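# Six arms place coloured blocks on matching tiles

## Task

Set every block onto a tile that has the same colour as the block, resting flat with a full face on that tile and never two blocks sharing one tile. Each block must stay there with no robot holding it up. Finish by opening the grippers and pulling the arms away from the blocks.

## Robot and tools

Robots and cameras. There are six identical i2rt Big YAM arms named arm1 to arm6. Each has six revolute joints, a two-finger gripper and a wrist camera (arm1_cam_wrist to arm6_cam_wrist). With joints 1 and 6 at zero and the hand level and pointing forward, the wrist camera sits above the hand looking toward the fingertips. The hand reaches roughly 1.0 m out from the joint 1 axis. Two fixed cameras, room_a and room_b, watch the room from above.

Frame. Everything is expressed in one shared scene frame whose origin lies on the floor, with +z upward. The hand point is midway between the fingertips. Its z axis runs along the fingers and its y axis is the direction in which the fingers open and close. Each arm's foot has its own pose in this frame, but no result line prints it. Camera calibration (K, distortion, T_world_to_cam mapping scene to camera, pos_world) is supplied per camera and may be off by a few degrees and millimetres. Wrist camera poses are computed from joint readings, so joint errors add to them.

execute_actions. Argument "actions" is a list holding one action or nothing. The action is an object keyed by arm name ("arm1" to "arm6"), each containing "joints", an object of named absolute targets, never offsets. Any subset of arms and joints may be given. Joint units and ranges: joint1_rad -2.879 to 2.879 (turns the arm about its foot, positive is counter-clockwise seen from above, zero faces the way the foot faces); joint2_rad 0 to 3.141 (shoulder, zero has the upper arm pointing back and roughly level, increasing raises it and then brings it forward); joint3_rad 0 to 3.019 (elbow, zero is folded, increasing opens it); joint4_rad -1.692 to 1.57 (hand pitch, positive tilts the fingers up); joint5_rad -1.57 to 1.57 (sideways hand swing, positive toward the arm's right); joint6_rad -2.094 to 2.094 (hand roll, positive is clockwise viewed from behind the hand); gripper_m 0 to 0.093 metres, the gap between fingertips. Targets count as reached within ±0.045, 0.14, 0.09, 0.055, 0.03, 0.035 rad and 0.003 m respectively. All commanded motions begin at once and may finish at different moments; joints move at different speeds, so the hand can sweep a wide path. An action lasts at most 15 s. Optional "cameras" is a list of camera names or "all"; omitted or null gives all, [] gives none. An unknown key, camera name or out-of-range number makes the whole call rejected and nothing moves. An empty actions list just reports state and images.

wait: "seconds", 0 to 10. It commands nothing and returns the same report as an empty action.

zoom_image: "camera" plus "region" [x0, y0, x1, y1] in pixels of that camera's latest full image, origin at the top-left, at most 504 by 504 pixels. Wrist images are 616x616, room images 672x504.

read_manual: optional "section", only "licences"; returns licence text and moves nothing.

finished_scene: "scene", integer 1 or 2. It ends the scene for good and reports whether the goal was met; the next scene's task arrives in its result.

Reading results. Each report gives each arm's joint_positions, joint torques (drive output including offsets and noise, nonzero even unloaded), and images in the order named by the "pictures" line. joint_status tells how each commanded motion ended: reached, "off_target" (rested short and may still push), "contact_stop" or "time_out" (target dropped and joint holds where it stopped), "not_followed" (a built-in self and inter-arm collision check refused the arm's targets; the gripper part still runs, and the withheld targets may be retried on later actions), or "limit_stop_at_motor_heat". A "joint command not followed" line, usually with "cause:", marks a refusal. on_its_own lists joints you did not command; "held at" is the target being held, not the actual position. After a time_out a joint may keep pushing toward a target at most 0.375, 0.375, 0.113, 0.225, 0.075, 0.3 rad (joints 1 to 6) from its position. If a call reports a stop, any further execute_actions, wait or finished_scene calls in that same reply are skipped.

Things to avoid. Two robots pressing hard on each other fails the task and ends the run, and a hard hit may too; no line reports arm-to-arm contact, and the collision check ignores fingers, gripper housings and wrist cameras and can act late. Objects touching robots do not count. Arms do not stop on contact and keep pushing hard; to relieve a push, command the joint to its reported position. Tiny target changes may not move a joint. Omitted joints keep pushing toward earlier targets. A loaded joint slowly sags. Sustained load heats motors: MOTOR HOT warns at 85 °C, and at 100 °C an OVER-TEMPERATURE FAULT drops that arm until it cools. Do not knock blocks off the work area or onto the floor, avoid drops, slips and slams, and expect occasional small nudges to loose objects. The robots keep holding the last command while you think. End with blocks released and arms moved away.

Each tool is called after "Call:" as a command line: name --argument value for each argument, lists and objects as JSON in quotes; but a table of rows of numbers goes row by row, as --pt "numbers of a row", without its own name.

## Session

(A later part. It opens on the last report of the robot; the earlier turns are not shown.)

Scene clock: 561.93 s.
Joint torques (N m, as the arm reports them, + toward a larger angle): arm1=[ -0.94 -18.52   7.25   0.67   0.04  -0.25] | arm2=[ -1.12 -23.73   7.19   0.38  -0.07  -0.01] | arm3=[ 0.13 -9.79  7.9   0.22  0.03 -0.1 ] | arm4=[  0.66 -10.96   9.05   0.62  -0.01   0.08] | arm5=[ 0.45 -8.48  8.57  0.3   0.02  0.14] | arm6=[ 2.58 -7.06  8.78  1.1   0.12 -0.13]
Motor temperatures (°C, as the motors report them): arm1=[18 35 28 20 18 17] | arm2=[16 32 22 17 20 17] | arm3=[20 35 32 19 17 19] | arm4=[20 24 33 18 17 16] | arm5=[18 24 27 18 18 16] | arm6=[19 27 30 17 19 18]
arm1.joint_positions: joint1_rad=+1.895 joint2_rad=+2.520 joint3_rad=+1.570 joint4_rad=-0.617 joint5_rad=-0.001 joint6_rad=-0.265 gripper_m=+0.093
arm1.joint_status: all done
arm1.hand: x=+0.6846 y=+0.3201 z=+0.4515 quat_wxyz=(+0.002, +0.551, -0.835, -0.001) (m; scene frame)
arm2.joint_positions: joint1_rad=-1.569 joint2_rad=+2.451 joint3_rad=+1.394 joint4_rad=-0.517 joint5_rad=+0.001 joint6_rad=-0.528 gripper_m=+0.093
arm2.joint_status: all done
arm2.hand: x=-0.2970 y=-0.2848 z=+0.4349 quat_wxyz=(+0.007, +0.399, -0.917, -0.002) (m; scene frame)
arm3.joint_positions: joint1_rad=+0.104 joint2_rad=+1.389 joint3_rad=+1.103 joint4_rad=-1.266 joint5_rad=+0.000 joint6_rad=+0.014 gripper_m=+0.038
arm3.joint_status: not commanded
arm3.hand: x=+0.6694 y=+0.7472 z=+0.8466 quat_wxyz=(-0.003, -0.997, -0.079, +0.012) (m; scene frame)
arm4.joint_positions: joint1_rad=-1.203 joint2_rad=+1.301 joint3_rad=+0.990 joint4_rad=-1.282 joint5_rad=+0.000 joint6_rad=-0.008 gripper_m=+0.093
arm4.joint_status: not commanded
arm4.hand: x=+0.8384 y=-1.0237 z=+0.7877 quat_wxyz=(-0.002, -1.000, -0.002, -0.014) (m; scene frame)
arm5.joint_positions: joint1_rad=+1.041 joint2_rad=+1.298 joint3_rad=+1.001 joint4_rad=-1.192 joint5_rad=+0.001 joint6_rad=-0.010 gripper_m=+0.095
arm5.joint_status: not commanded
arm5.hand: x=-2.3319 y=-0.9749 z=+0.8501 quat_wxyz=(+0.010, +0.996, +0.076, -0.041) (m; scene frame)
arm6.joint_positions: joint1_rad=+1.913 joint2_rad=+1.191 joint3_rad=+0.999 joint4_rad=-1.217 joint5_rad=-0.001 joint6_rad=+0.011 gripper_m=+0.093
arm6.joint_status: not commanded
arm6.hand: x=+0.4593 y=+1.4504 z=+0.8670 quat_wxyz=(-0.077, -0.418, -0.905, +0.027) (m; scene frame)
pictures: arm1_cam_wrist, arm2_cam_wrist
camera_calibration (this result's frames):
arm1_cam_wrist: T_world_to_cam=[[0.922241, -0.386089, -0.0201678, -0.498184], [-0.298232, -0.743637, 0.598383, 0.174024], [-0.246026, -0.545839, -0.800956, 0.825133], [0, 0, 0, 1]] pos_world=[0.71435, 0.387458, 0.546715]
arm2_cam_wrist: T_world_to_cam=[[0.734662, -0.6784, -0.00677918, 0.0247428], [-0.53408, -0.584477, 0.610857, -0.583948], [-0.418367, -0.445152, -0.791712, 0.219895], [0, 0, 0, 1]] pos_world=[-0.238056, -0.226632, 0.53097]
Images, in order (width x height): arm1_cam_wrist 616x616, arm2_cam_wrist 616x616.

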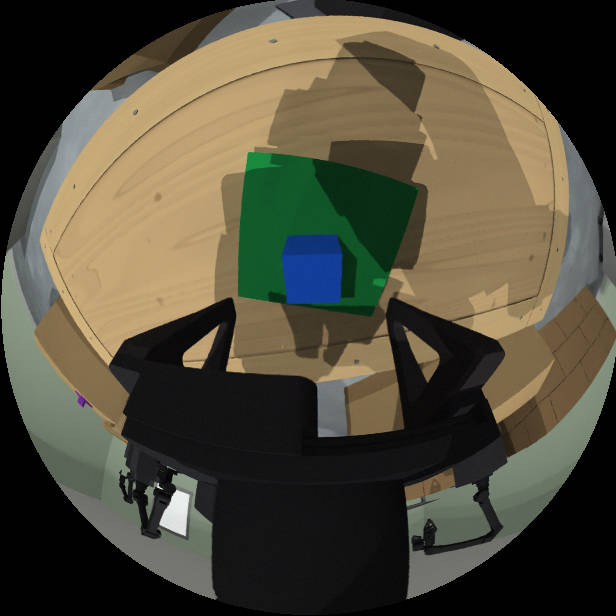

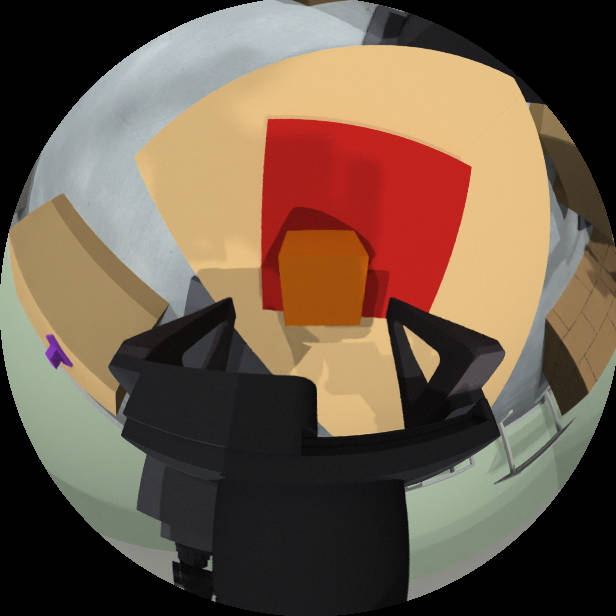

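Call:
execute_actions --actions '[{"arm1":{"joints":{"joint2_rad":2.615,"joint3_rad":1.645,"joint4_rad":-0.58}},"arm2":{"joints":{"joint2_rad":2.505,"joint3_rad":1.46,"joint4_rad":-0.492}}}]' --cameras '["arm1_cam_wrist","arm2_cam_wrist"]'

Scene clock: 573.37 s.
Joint torques (N m, as the arm reports them, + toward a larger angle): arm1=[ -0.98 -17.54   7.59   0.72   0.04  -0.24] | arm2=[ -0.74 -22.29   7.92   0.32  -0.08  -0.02] | arm3=[ 0.5  -9.92  7.98  0.22  0.04 -0.13] | arm4=[  0.66 -10.97   9.07   0.62   0.     0.08] | arm5=[ 0.49 -8.45  8.57  0.3   0.03  0.14] | arm6=[ 2.5  -6.97  8.78  1.11  0.11 -0.13]
Motor temperatures (°C, as the motors report them): arm1=[18 35 28 20 18 17] | arm2=[16 32 23 17 20 17] | arm3=[20 35 32 19 17 19] | arm4=[20 23 33 18 17 16] | arm5=[18 24 27 18 18 16] | arm6=[19 26 30 17 19 18]
arm1.joint_positions: joint1_rad=+1.895 joint2_rad=+2.592 joint3_rad=+1.619 joint4_rad=-0.593 joint5_rad=-0.001 joint6_rad=-0.266 gripper_m=+0.093
arm1.joint_status: all done
arm1.hand: x=+0.6869 y=+0.3231 z=+0.4211 quat_wxyz=(+0.001, +0.551, -0.835, -0.001) (m; scene frame)
arm2.joint_positions: joint1_rad=-1.569 joint2_rad=+2.504 joint3_rad=+1.436 joint4_rad=-0.498 joint5_rad=+0.001 joint6_rad=-0.529 gripper_m=+0.093
arm2.joint_status: all done
arm2.hand: x=-0.2895 y=-0.2825 z=+0.4150 quat_wxyz=(+0.003, +0.399, -0.917, -0.002) (m; scene frame)
arm3.joint_positions: joint1_rad=+0.104 joint2_rad=+1.389 joint3_rad=+1.103 joint4_rad=-1.266 joint5_rad=+0.000 joint6_rad=+0.014 gripper_m=+0.038
arm3.joint_status: not commanded
arm3.hand: x=+0.6694 y=+0.7472 z=+0.8466 quat_wxyz=(-0.003, -0.997, -0.079, +0.012) (m; scene frame)
arm4.joint_positions: joint1_rad=-1.203 joint2_rad=+1.301 joint3_rad=+0.990 joint4_rad=-1.282 joint5_rad=+0.000 joint6_rad=-0.008 gripper_m=+0.093
arm4.joint_status: not commanded
arm4.hand: x=+0.8384 y=-1.0237 z=+0.7877 quat_wxyz=(-0.002, -1.000, -0.002, -0.014) (m; scene frame)
arm5.joint_positions: joint1_rad=+1.041 joint2_rad=+1.298 joint3_rad=+1.001 joint4_rad=-1.192 joint5_rad=+0.001 joint6_rad=-0.010 gripper_m=+0.095
arm5.joint_status: not commanded
arm5.hand: x=-2.3319 y=-0.9749 z=+0.8501 quat_wxyz=(+0.010, +0.996, +0.076, -0.041) (m; scene frame)
arm6.joint_positions: joint1_rad=+1.913 joint2_rad=+1.191 joint3_rad=+0.999 joint4_rad=-1.217 joint5_rad=-0.001 joint6_rad=+0.011 gripper_m=+0.093
arm6.joint_status: not commanded
arm6.hand: x=+0.4593 y=+1.4504 z=+0.8670 quat_wxyz=(-0.077, -0.418, -0.905, +0.027) (m; scene frame)
pictures: arm1_cam_wrist, arm2_cam_wrist
camera_calibration (this result's frames):
arm1_cam_wrist: T_world_to_cam=[[0.922398, -0.385726, -0.0199624, -0.500084], [-0.298232, -0.744109, 0.597796, 0.19547], [-0.245439, -0.545452, -0.8014, 0.802653], [0, 0, 0, 1]] pos_world=[0.716575, 0.390364, 0.516411]
arm2_cam_wrist: T_world_to_cam=[[0.735193, -0.677853, -0.00251604, 0.0192154], [-0.538539, -0.586341, 0.605127, -0.565845], [-0.411662, -0.443531, -0.796125, 0.212551], [0, 0, 0, 1]] pos_world=[-0.231358, -0.22448, 0.511674]
Images, in order (width x height): arm1_cam_wrist 616x616, arm2_cam_wrist 616x616.

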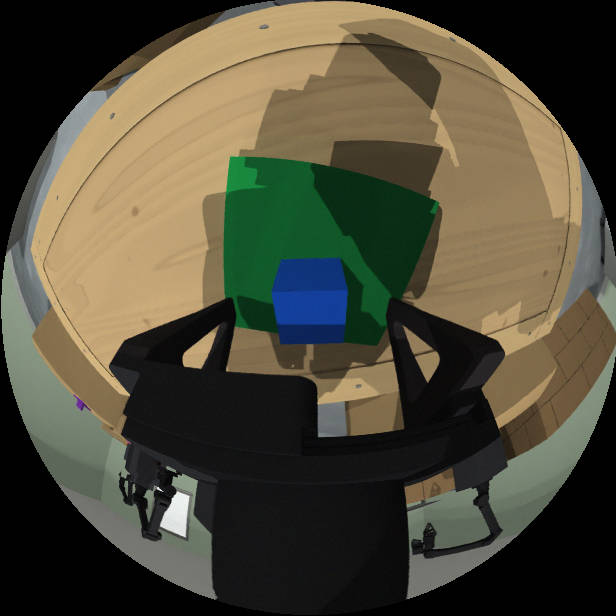

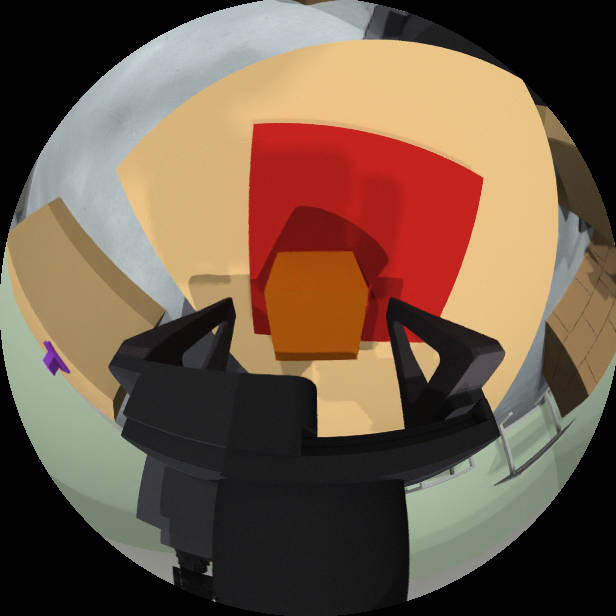

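Call:
execute_actions --actions '[{"arm1":{"joints":{"joint2_rad":2.64}},"arm2":{"joints":{"gripper_m":0.028}}}]' --cameras '[]'

Call:
execute_actions --actions '[{"arm1":{"joints":{"gripper_m":0.02}},"arm2":{"joints":{"joint2_rad":2.1,"joint4_rad":-0.9}}}]' --cameras '["arm1_cam_wrist","arm2_cam_wrist"]'

Scene clock: 582.43 s.
Joint torques (N m, as the arm reports them, + toward a larger angle): arm1=[ -1.05 -16.11   7.4    0.7   -0.03  -0.24] | arm2=[ -0.86 -22.29   7.86   0.36  -0.08   0.  ] | arm3=[ 0.41 -9.8   7.94  0.23  0.04 -0.14] | arm4=[  0.63 -10.96   9.06   0.62   0.     0.08] | arm5=[ 0.49 -8.47  8.58  0.31  0.03  0.14] | arm6=[ 2.39 -6.93  8.81  1.12  0.11 -0.12]
Motor temperatures (°C, as the motors report them): arm1=[18 34 29 20 18 17] | arm2=[16 32 23 17 20 17] | arm3=[20 35 32 19 17 19] | arm4=[20 23 33 18 17 16] | arm5=[18 24 27 18 18 16] | arm6=[19 26 30 17 19 18]
arm1.joint_positions: joint1_rad=+1.895 joint2_rad=+2.602 joint3_rad=+1.620 joint4_rad=-0.593 joint5_rad=+0.001 joint6_rad=-0.266 gripper_m=+0.093
arm1.joint_status: all done
arm1.hand: x=+0.6846 y=+0.3197 z=+0.4156 quat_wxyz=(+0.006, +0.551, -0.834, +0.002) (m; scene frame)
arm2.joint_positions: joint1_rad=-1.569 joint2_rad=+2.504 joint3_rad=+1.436 joint4_rad=-0.498 joint5_rad=+0.001 joint6_rad=-0.530 gripper_m=+0.041
arm2.joint_status: gripper_m off_target (ended at +0.041, target +0.028)
arm2.hand: x=-0.2895 y=-0.2825 z=+0.4150 quat_wxyz=(+0.003, +0.399, -0.917, -0.002) (m; scene frame)
arm3.joint_positions: joint1_rad=+0.104 joint2_rad=+1.389 joint3_rad=+1.103 joint4_rad=-1.266 joint5_rad=+0.000 joint6_rad=+0.014 gripper_m=+0.038
arm3.joint_status: not commanded
arm3.hand: x=+0.6694 y=+0.7472 z=+0.8466 quat_wxyz=(-0.003, -0.997, -0.079, +0.012) (m; scene frame)
arm4.joint_positions: joint1_rad=-1.203 joint2_rad=+1.301 joint3_rad=+0.990 joint4_rad=-1.282 joint5_rad=+0.000 joint6_rad=-0.008 gripper_m=+0.093
arm4.joint_status: not commanded
arm4.hand: x=+0.8384 y=-1.0237 z=+0.7877 quat_wxyz=(-0.002, -1.000, -0.002, -0.014) (m; scene frame)
arm5.joint_positions: joint1_rad=+1.041 joint2_rad=+1.298 joint3_rad=+1.001 joint4_rad=-1.192 joint5_rad=+0.001 joint6_rad=-0.010 gripper_m=+0.095
arm5.joint_status: not commanded
arm5.hand: x=-2.3319 y=-0.9749 z=+0.8501 quat_wxyz=(+0.010, +0.996, +0.076, -0.041) (m; scene frame)
arm6.joint_positions: joint1_rad=+1.913 joint2_rad=+1.191 joint3_rad=+0.999 joint4_rad=-1.217 joint5_rad=-0.001 joint6_rad=+0.011 gripper_m=+0.093
arm6.joint_status: not commanded
arm6.hand: x=+0.4593 y=+1.4504 z=+0.8670 quat_wxyz=(-0.077, -0.418, -0.905, +0.027) (m; scene frame)
pictures: none
No camera images: the call's "cameras" was empty. Leave "cameras" out to get every camera's image.

Scene clock: 583.90 s.
Joint torques (N m, as the arm reports them, + toward a larger angle): arm1=[ -0.96 -16.13   7.43   0.71  -0.04  -0.24] | arm2=[ -0.78 -22.74  10.    -0.14  -0.08   0.  ] | arm3=[ 0.54 -9.86  7.86  0.25  0.04 -0.14] | arm4=[  0.66 -10.94   9.05   0.6    0.     0.07] | arm5=[ 0.47 -8.43  8.58  0.29  0.03  0.14] | arm6=[ 2.4  -7.1   8.78  1.14  0.12 -0.14]
Motor temperatures (°C, as the motors report them): arm1=[18 34 29 20 18 17] | arm2=[16 32 23 17 20 17] | arm3=[20 35 32 19 17 19] | arm4=[20 23 33 18 17 16] | arm5=[18 24 27 18 18 16] | arm6=[19 26 30 17 19 18]
arm1.joint_positions: joint1_rad=+1.895 joint2_rad=+2.602 joint3_rad=+1.620 joint4_rad=-0.593 joint5_rad=+0.001 joint6_rad=-0.266 gripper_m=+0.031
arm1.joint_status: gripper_m off_target (ended at +0.031, target +0.020)
arm1.hand: x=+0.6845 y=+0.3196 z=+0.4153 quat_wxyz=(+0.006, +0.551, -0.834, +0.002) (m; scene frame)
arm2.joint_positions: joint1_rad=-1.569 joint2_rad=+2.110 joint3_rad=+1.445 joint4_rad=-0.894 joint5_rad=+0.001 joint6_rad=-0.530 gripper_m=+0.041
arm2.joint_status: all done
arm2.hand: x=-0.2617 y=-0.2751 z=+0.6331 quat_wxyz=(-0.001, +0.399, -0.917, -0.001) (m; scene frame)
arm3.joint_positions: joint1_rad=+0.104 joint2_rad=+1.389 joint3_rad=+1.103 joint4_rad=-1.266 joint5_rad=+0.000 joint6_rad=+0.014 gripper_m=+0.038
arm3.joint_status: not commanded
arm3.hand: x=+0.6694 y=+0.7472 z=+0.8466 quat_wxyz=(-0.003, -0.997, -0.079, +0.012) (m; scene frame)
arm4.joint_positions: joint1_rad=-1.203 joint2_rad=+1.301 joint3_rad=+0.990 joint4_rad=-1.282 joint5_rad=+0.000 joint6_rad=-0.008 gripper_m=+0.093
arm4.joint_status: not commanded
arm4.hand: x=+0.8384 y=-1.0237 z=+0.7877 quat_wxyz=(-0.002, -1.000, -0.002, -0.014) (m; scene frame)
arm5.joint_positions: joint1_rad=+1.041 joint2_rad=+1.298 joint3_rad=+1.001 joint4_rad=-1.192 joint5_rad=+0.001 joint6_rad=-0.010 gripper_m=+0.095
arm5.joint_status: not commanded
arm5.hand: x=-2.3319 y=-0.9749 z=+0.8501 quat_wxyz=(+0.010, +0.996, +0.076, -0.041) (m; scene frame)
arm6.joint_positions: joint1_rad=+1.913 joint2_rad=+1.191 joint3_rad=+0.999 joint4_rad=-1.217 joint5_rad=-0.001 joint6_rad=+0.011 gripper_m=+0.093
arm6.joint_status: not commanded
arm6.hand: x=+0.4593 y=+1.4504 z=+0.8670 quat_wxyz=(-0.077, -0.418, -0.905, +0.027) (m; scene frame)
pictures: arm1_cam_wrist, arm2_cam_wrist
camera_calibration (this result's frames):
arm1_cam_wrist: T_world_to_cam=[[0.922606, -0.385182, -0.0208141, -0.499337], [-0.29484, -0.738952, 0.60582, 0.188324], [-0.248732, -0.552797, -0.795329, 0.797612], [0, 0, 0, 1]] pos_world=[0.714608, 0.387744, 0.50988]
arm2_cam_wrist: T_world_to_cam=[[0.735437, -0.677592, 0.00117382, 0.00218032], [-0.542516, -0.58779, 0.600149, -0.676795], [-0.405967, -0.442009, -0.799887, 0.405207], [0, 0, 0, 1]] pos_world=[-0.204275, -0.217231, 0.730295]
Images, in order (width x height): arm1_cam_wrist 616x616, arm2_cam_wrist 616x616.

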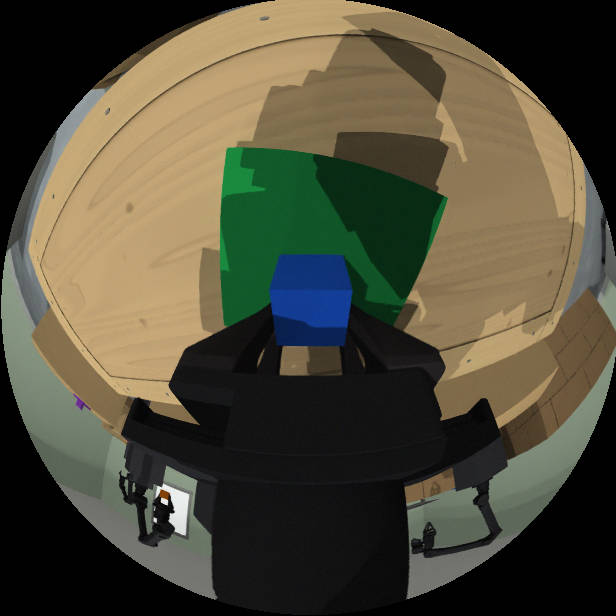

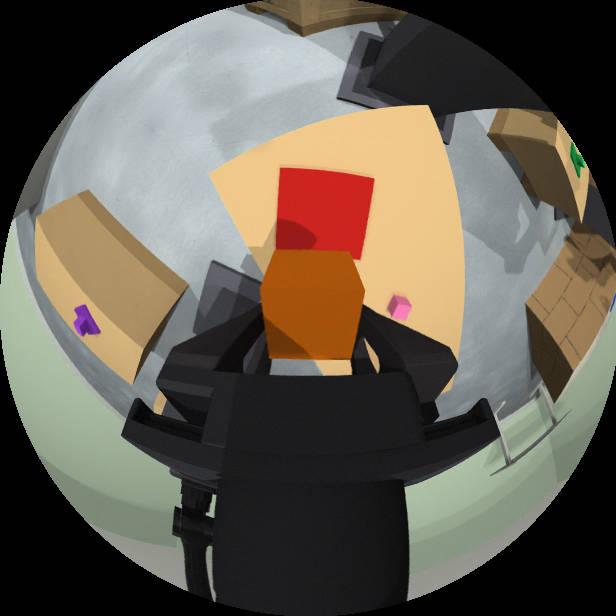

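Call:
execute_actions --actions '[{"arm1":{"joints":{"joint2_rad":2.25,"joint4_rad":-0.94}},"arm2":{"joints":{"joint1_rad":1.85,"joint2_rad":2.25,"joint3_rad":1.65,"joint4_rad":-0.97,"joint6_rad":0}}}]' --cameras '["arm2_cam_wrist"]'

Scene clock: 597.17 s.
Joint torques (N m, as the arm reports them, + toward a larger angle): arm1=[ -0.9  -17.38   8.93  -0.44  -0.03  -0.23] | arm2=[ -3.47 -25.11  10.26  -0.16   0.03   0.26] | arm3=[ 0.34 -9.77  7.8   0.18  0.03 -0.12] | arm4=[  0.64 -10.94   9.05   0.61  -0.01   0.08] | arm5=[ 0.46 -8.48  8.58  0.3   0.03  0.14] | arm6=[ 2.48 -7.01  8.76  1.13  0.11 -0.13]
Motor temperatures (°C, as the motors report them): arm1=[18 34 29 20 18 17] | arm2=[16 32 24 17 20 17] | arm3=[20 34 32 19 17 19] | arm4=[20 23 33 18 17 16] | arm5=[18 24 27 18 18 16] | arm6=[19 26 30 17 19 18]
arm1.joint_positions: joint1_rad=+1.895 joint2_rad=+2.225 joint3_rad=+1.637 joint4_rad=-0.924 joint5_rad=+0.001 joint6_rad=-0.266 gripper_m=+0.031
arm1.joint_status: all done
arm1.hand: x=+0.7144 y=+0.3569 z=+0.6441 quat_wxyz=(-0.024, +0.551, -0.834, -0.008) (m; scene frame)
arm2.joint_positions: joint1_rad=+1.862 joint2_rad=+2.266 joint3_rad=+1.636 joint4_rad=-0.963 joint5_rad=-0.001 joint6_rad=-0.011 gripper_m=+0.041
arm2.joint_status: all done
arm2.hand: x=-1.3341 y=-0.7816 z=+0.6136 quat_wxyz=(-0.005, +0.956, +0.292, +0.005) (m; scene frame)
arm3.joint_positions: joint1_rad=+0.104 joint2_rad=+1.389 joint3_rad=+1.103 joint4_rad=-1.266 joint5_rad=+0.000 joint6_rad=+0.014 gripper_m=+0.038
arm3.joint_status: not commanded
arm3.hand: x=+0.6694 y=+0.7472 z=+0.8466 quat_wxyz=(-0.003, -0.997, -0.079, +0.012) (m; scene frame)
arm4.joint_positions: joint1_rad=-1.203 joint2_rad=+1.301 joint3_rad=+0.990 joint4_rad=-1.282 joint5_rad=+0.000 joint6_rad=-0.008 gripper_m=+0.093
arm4.joint_status: not commanded
arm4.hand: x=+0.8384 y=-1.0237 z=+0.7877 quat_wxyz=(-0.002, -1.000, -0.002, -0.014) (m; scene frame)
arm5.joint_positions: joint1_rad=+1.041 joint2_rad=+1.298 joint3_rad=+1.001 joint4_rad=-1.192 joint5_rad=+0.001 joint6_rad=-0.010 gripper_m=+0.095
arm5.joint_status: not commanded
arm5.hand: x=-2.3319 y=-0.9749 z=+0.8501 quat_wxyz=(+0.010, +0.996, +0.076, -0.041) (m; scene frame)
arm6.joint_positions: joint1_rad=+1.913 joint2_rad=+1.191 joint3_rad=+0.999 joint4_rad=-1.217 joint5_rad=-0.001 joint6_rad=+0.011 gripper_m=+0.093
arm6.joint_status: not commanded
arm6.hand: x=+0.4593 y=+1.4504 z=+0.8670 quat_wxyz=(-0.077, -0.418, -0.905, +0.027) (m; scene frame)
pictures: arm2_cam_wrist
camera_calibration (this result's frames):
arm2_cam_wrist: T_world_to_cam=[[-0.563025, 0.82639, 0.00908049, -0.113985], [0.657036, 0.440924, 0.611465, 0.85285], [0.501305, 0.350236, -0.791219, 1.55465], [0, 0, 0, 1]] pos_world=[-1.40388, -0.82634, 0.709614]
Images, in order (width x height): arm2_cam_wrist 616x616.

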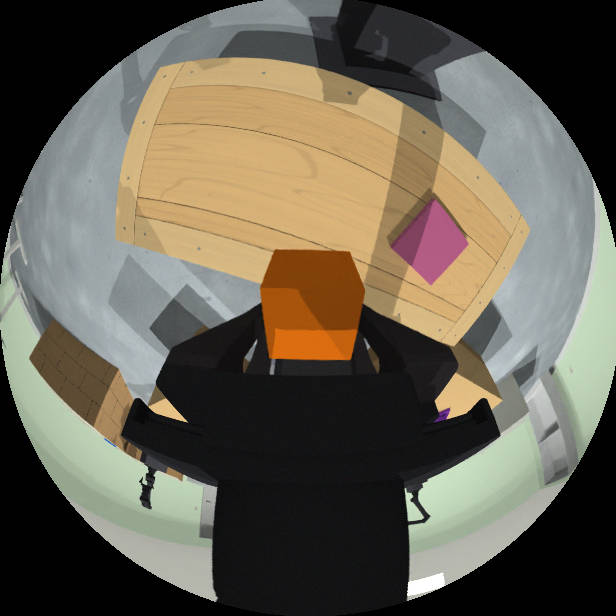

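Call:
execute_actions --actions '[{"arm1":{"joints":{"joint1_rad":0.49,"joint2_rad":2.615,"joint3_rad":1.99,"joint4_rad":-0.92,"joint6_rad":0}},"arm2":{"joints":{"joint2_rad":2.675,"joint3_rad":1.955,"joint4_rad":-0.812}}}]' --cameras '["arm1_cam_wrist"]'

Scene clock: 616.70 s.
Joint torques (N m, as the arm reports them, + toward a larger angle): arm1=[ -0.46 -21.41   8.71   0.31  -0.02   0.03] | arm2=[ -3.34 -27.46  12.02   0.15   0.04   0.26] | arm3=[ 0.38 -9.93  7.88  0.21  0.03 -0.12] | arm4=[  0.62 -10.98   9.04   0.62  -0.01   0.08] | arm5=[ 0.46 -8.5   8.57  0.3   0.03  0.14] | arm6=[ 2.49 -7.01  8.77  1.15  0.11 -0.12]
Motor temperatures (°C, as the motors report them): arm1=[18 34 30 20 18 17] | arm2=[16 33 25 17 20 17] | arm3=[20 34 33 19 17 19] | arm4=[20 23 34 18 17 16] | arm5=[18 24 27 18 18 16] | arm6=[19 25 31 17 19 18]
arm1.joint_positions: joint1_rad=+0.490 joint2_rad=+2.606 joint3_rad=+1.982 joint4_rad=-0.924 joint5_rad=+0.001 joint6_rad=-0.011 gripper_m=+0.031
arm1.joint_status: all done
arm1.hand: x=+0.9274 y=-0.4814 z=+0.5111 quat_wxyz=(-0.009, -0.244, -0.970, +0.007) (m; scene frame)
arm2.joint_positions: joint1_rad=+1.862 joint2_rad=+2.690 joint3_rad=+1.914 joint4_rad=-0.813 joint5_rad=-0.001 joint6_rad=-0.010 gripper_m=+0.041
arm2.joint_status: all done
arm2.hand: x=-1.3701 y=-0.8037 z=+0.4282 quat_wxyz=(-0.004, +0.956, +0.292, +0.003) (m; scene frame)
arm3.joint_positions: joint1_rad=+0.104 joint2_rad=+1.389 joint3_rad=+1.103 joint4_rad=-1.266 joint5_rad=+0.000 joint6_rad=+0.014 gripper_m=+0.038
arm3.joint_status: not commanded
arm3.hand: x=+0.6694 y=+0.7472 z=+0.8466 quat_wxyz=(-0.003, -0.997, -0.079, +0.012) (m; scene frame)
arm4.joint_positions: joint1_rad=-1.203 joint2_rad=+1.301 joint3_rad=+0.990 joint4_rad=-1.282 joint5_rad=+0.000 joint6_rad=-0.008 gripper_m=+0.093
arm4.joint_status: not commanded
arm4.hand: x=+0.8384 y=-1.0237 z=+0.7877 quat_wxyz=(-0.002, -1.000, -0.002, -0.014) (m; scene frame)
arm5.joint_positions: joint1_rad=+1.041 joint2_rad=+1.298 joint3_rad=+1.001 joint4_rad=-1.192 joint5_rad=+0.001 joint6_rad=-0.010 gripper_m=+0.095
arm5.joint_status: not commanded
arm5.hand: x=-2.3319 y=-0.9749 z=+0.8501 quat_wxyz=(+0.010, +0.996, +0.076, -0.041) (m; scene frame)
arm6.joint_positions: joint1_rad=+1.913 joint2_rad=+1.191 joint3_rad=+0.999 joint4_rad=-1.217 joint5_rad=-0.001 joint6_rad=+0.011 gripper_m=+0.093
arm6.joint_status: not commanded
arm6.hand: x=+0.4593 y=+1.4504 z=+0.8670 quat_wxyz=(-0.077, -0.418, -0.905, +0.027) (m; scene frame)
pictures: arm1_cam_wrist
camera_calibration (this result's frames):
arm1_cam_wrist: T_world_to_cam=[[-0.465618, -0.884948, -0.00816877, 0.0104166], [-0.722728, 0.374906, 0.580612, 0.555959], [-0.510749, 0.276247, -0.814139, 1.14308], [0, 0, 0, 1]] pos_world=[0.990484, -0.514987, 0.607915]
Images, in order (width x height): arm1_cam_wrist 616x616.

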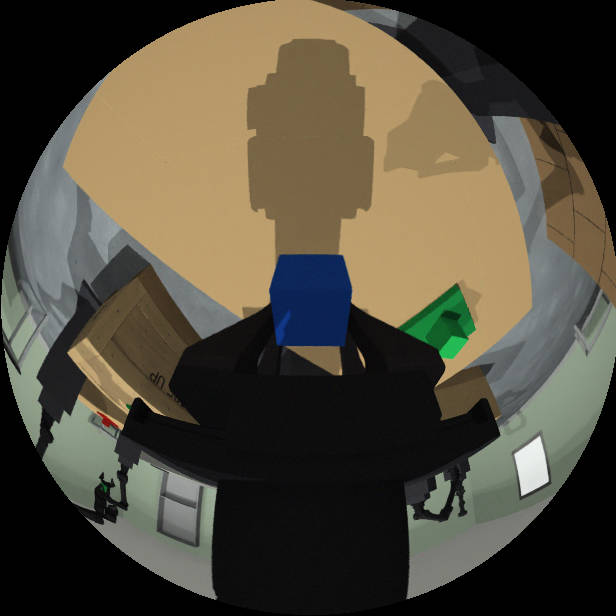

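Call:
execute_actions --actions '[{"arm1":{"joints":{"joint2_rad":2.79,"joint3_rad":2.07,"joint4_rad":-0.84}},"arm2":{"joints":{"joint2_rad":2.725,"joint4_rad":-0.78}},"arm3":{"joints":{"joint1_rad":0.858,"joint2_rad":2.41,"joint3_rad":1.575,"joint4_rad":-0.712}}}]' --cameras '["arm3_cam_wrist"]'

Scene clock: 625.57 s.
Joint torques (N m, as the arm reports them, + toward a larger angle): arm1=[ -0.79 -22.07   9.11   0.57   0.     0.02] | arm2=[ -3.23 -26.18  11.44   0.42   0.02   0.23] | arm3=[  0.66 -23.28   7.13   0.53   0.11  -0.13] | arm4=[  0.65 -11.02   9.08   0.61  -0.01   0.08] | arm5=[ 0.49 -8.47  8.57  0.3   0.02  0.14] | arm6=[ 2.53 -7.03  8.77  1.14  0.11 -0.12]
Motor temperatures (°C, as the motors report them): arm1=[18 35 30 20 18 17] | arm2=[16 34 26 17 20 17] | arm3=[20 34 33 19 17 19] | arm4=[20 23 34 18 17 16] | arm5=[18 24 27 18 18 16] | arm6=[19 25 31 17 19 18]
arm1.joint_positions: joint1_rad=+0.490 joint2_rad=+2.789 joint3_rad=+2.047 joint4_rad=-0.851 joint5_rad=+0.001 joint6_rad=-0.011 gripper_m=+0.031
arm1.joint_status: all done
arm1.hand: x=+0.9085 y=-0.4717 z=+0.4085 quat_wxyz=(+0.013, -0.244, -0.970, +0.001) (m; scene frame)
arm2.joint_positions: joint1_rad=+1.862 joint2_rad=+2.728 joint3_rad=+1.917 joint4_rad=-0.788 joint5_rad=-0.001 joint6_rad=-0.010 gripper_m=+0.041
arm2.joint_status: all done
arm2.hand: x=-1.3637 y=-0.7993 z=+0.4048 quat_wxyz=(-0.005, +0.956, +0.292, +0.008) (m; scene frame)
arm3.joint_positions: joint1_rad=+0.860 joint2_rad=+2.431 joint3_rad=+1.555 joint4_rad=-0.717 joint5_rad=-0.002 joint6_rad=+0.013 gripper_m=+0.038
arm3.joint_status: all done
arm3.hand: x=+0.6977 y=+0.3378 z=+0.4737 quat_wxyz=(+0.003, -0.897, -0.442, -0.006) (m; scene frame)
arm4.joint_positions: joint1_rad=-1.203 joint2_rad=+1.301 joint3_rad=+0.990 joint4_rad=-1.282 joint5_rad=+0.000 joint6_rad=-0.008 gripper_m=+0.093
arm4.joint_status: not commanded
arm4.hand: x=+0.8384 y=-1.0237 z=+0.7877 quat_wxyz=(-0.002, -1.000, -0.002, -0.014) (m; scene frame)
arm5.joint_positions: joint1_rad=+1.041 joint2_rad=+1.298 joint3_rad=+1.001 joint4_rad=-1.192 joint5_rad=+0.001 joint6_rad=-0.010 gripper_m=+0.095
arm5.joint_status: not commanded
arm5.hand: x=-2.3319 y=-0.9749 z=+0.8501 quat_wxyz=(+0.010, +0.996, +0.076, -0.041) (m; scene frame)
arm6.joint_positions: joint1_rad=+1.913 joint2_rad=+1.191 joint3_rad=+0.999 joint4_rad=-1.217 joint5_rad=-0.001 joint6_rad=+0.011 gripper_m=+0.093
arm6.joint_status: not commanded
arm6.hand: x=+0.4593 y=+1.4504 z=+0.8670 quat_wxyz=(-0.077, -0.418, -0.905, +0.027) (m; scene frame)
pictures: arm3_cam_wrist
camera_calibration (this result's frames):
arm3_cam_wrist: T_world_to_cam=[[-0.788554, 0.614858, -0.011466, 0.35077], [0.486566, 0.635205, 0.599807, -0.833862], [0.37608, 0.467401, -0.800063, 0.0808025], [0, 0, 0, 1]] pos_world=[0.651942, 0.276232, 0.568825]
Images, in order (width x height): arm3_cam_wrist 616x616.

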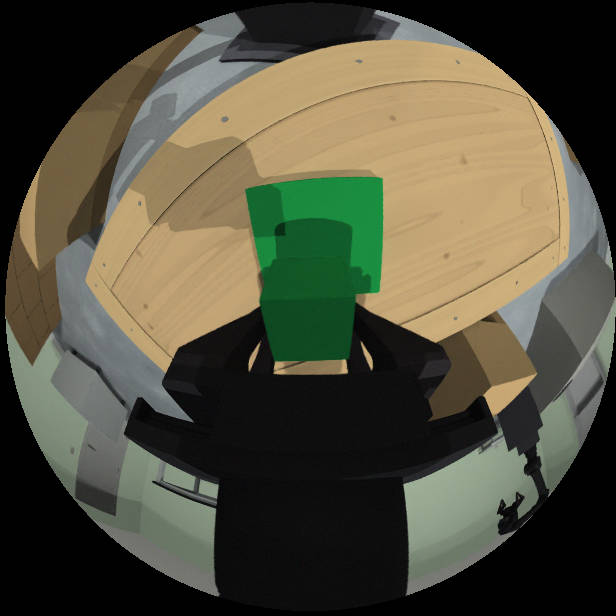

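Call:
execute_actions --actions '[{"arm1":{"joints":{"joint2_rad":2.83,"joint4_rad":-0.81}},"arm2":{"joints":{"joint2_rad":2.76}},"arm3":{"joints":{"joint1_rad":0.84,"joint2_rad":2.555,"joint3_rad":1.65,"joint4_rad":-0.642}}}]' --cameras '["arm3_cam_wrist"]'

Scene clock: 635.70 s.
Joint torques (N m, as the arm reports them, + toward a larger angle): arm1=[ -0.38 -18.71   9.2    0.92   0.     0.02] | arm2=[ -3.62 -22.93  11.47   0.4    0.03   0.24] | arm3=[ -0.93 -22.84   6.57   0.48   0.1   -0.1 ] | arm4=[  0.71 -10.95   9.06   0.62  -0.01   0.08] | arm5=[ 0.48 -8.5   8.58  0.31  0.02  0.14] | arm6=[ 2.62 -6.97  8.79  1.14  0.11 -0.13]
Motor temperatures (°C, as the motors report them): arm1=[18 36 31 20 18 17] | arm2=[16 34 26 17 20 17] | arm3=[20 38 32 19 17 19] | arm4=[20 23 34 18 17 16] | arm5=[18 24 27 18 18 16] | arm6=[19 25 31 17 19 18]
arm1.joint_positions: joint1_rad=+0.490 joint2_rad=+2.791 joint3_rad=+2.047 joint4_rad=-0.828 joint5_rad=+0.001 joint6_rad=-0.011 gripper_m=+0.031
arm1.joint_status: all done
arm1.hand: x=+0.9127 y=-0.4741 z=+0.4072 quat_wxyz=(+0.003, -0.244, -0.970, +0.003) (m; scene frame)
arm2.joint_positions: joint1_rad=+1.862 joint2_rad=+2.730 joint3_rad=+1.918 joint4_rad=-0.787 joint5_rad=-0.001 joint6_rad=-0.010 gripper_m=+0.041
arm2.joint_status: all done
arm2.hand: x=-1.3634 y=-0.7991 z=+0.4038 quat_wxyz=(-0.006, +0.956, +0.292, +0.008) (m; scene frame)
arm3.joint_positions: joint1_rad=+0.853 joint2_rad=+2.555 joint3_rad=+1.633 joint4_rad=-0.645 joint5_rad=-0.002 joint6_rad=+0.013 gripper_m=+0.038
arm3.joint_status: all done
arm3.hand: x=+0.6857 y=+0.3288 z=+0.4202 quat_wxyz=(-0.003, -0.899, -0.439, +0.005) (m; scene frame)
arm4.joint_positions: joint1_rad=-1.203 joint2_rad=+1.301 joint3_rad=+0.990 joint4_rad=-1.282 joint5_rad=+0.000 joint6_rad=-0.008 gripper_m=+0.093
arm4.joint_status: not commanded
arm4.hand: x=+0.8384 y=-1.0237 z=+0.7877 quat_wxyz=(-0.002, -1.000, -0.002, -0.014) (m; scene frame)
arm5.joint_positions: joint1_rad=+1.041 joint2_rad=+1.298 joint3_rad=+1.001 joint4_rad=-1.192 joint5_rad=+0.001 joint6_rad=-0.010 gripper_m=+0.095
arm5.joint_status: not commanded
arm5.hand: x=-2.3319 y=-0.9749 z=+0.8501 quat_wxyz=(+0.010, +0.996, +0.076, -0.041) (m; scene frame)
arm6.joint_positions: joint1_rad=+1.913 joint2_rad=+1.191 joint3_rad=+0.999 joint4_rad=-1.217 joint5_rad=-0.001 joint6_rad=+0.011 gripper_m=+0.093
arm6.joint_status: not commanded
arm6.hand: x=+0.4593 y=+1.4504 z=+0.8670 quat_wxyz=(-0.077, -0.418, -0.905, +0.027) (m; scene frame)
pictures: arm3_cam_wrist
camera_calibration (this result's frames):
arm3_cam_wrist: T_world_to_cam=[[-0.784519, 0.619988, -0.0120128, 0.34197], [0.499984, 0.64389, 0.579156, -0.793617], [0.366805, 0.448353, -0.815128, 0.0656596], [0, 0, 0, 1]] pos_world=[0.640993, 0.269546, 0.517257]
Images, in order (width x height): arm3_cam_wrist 616x616.

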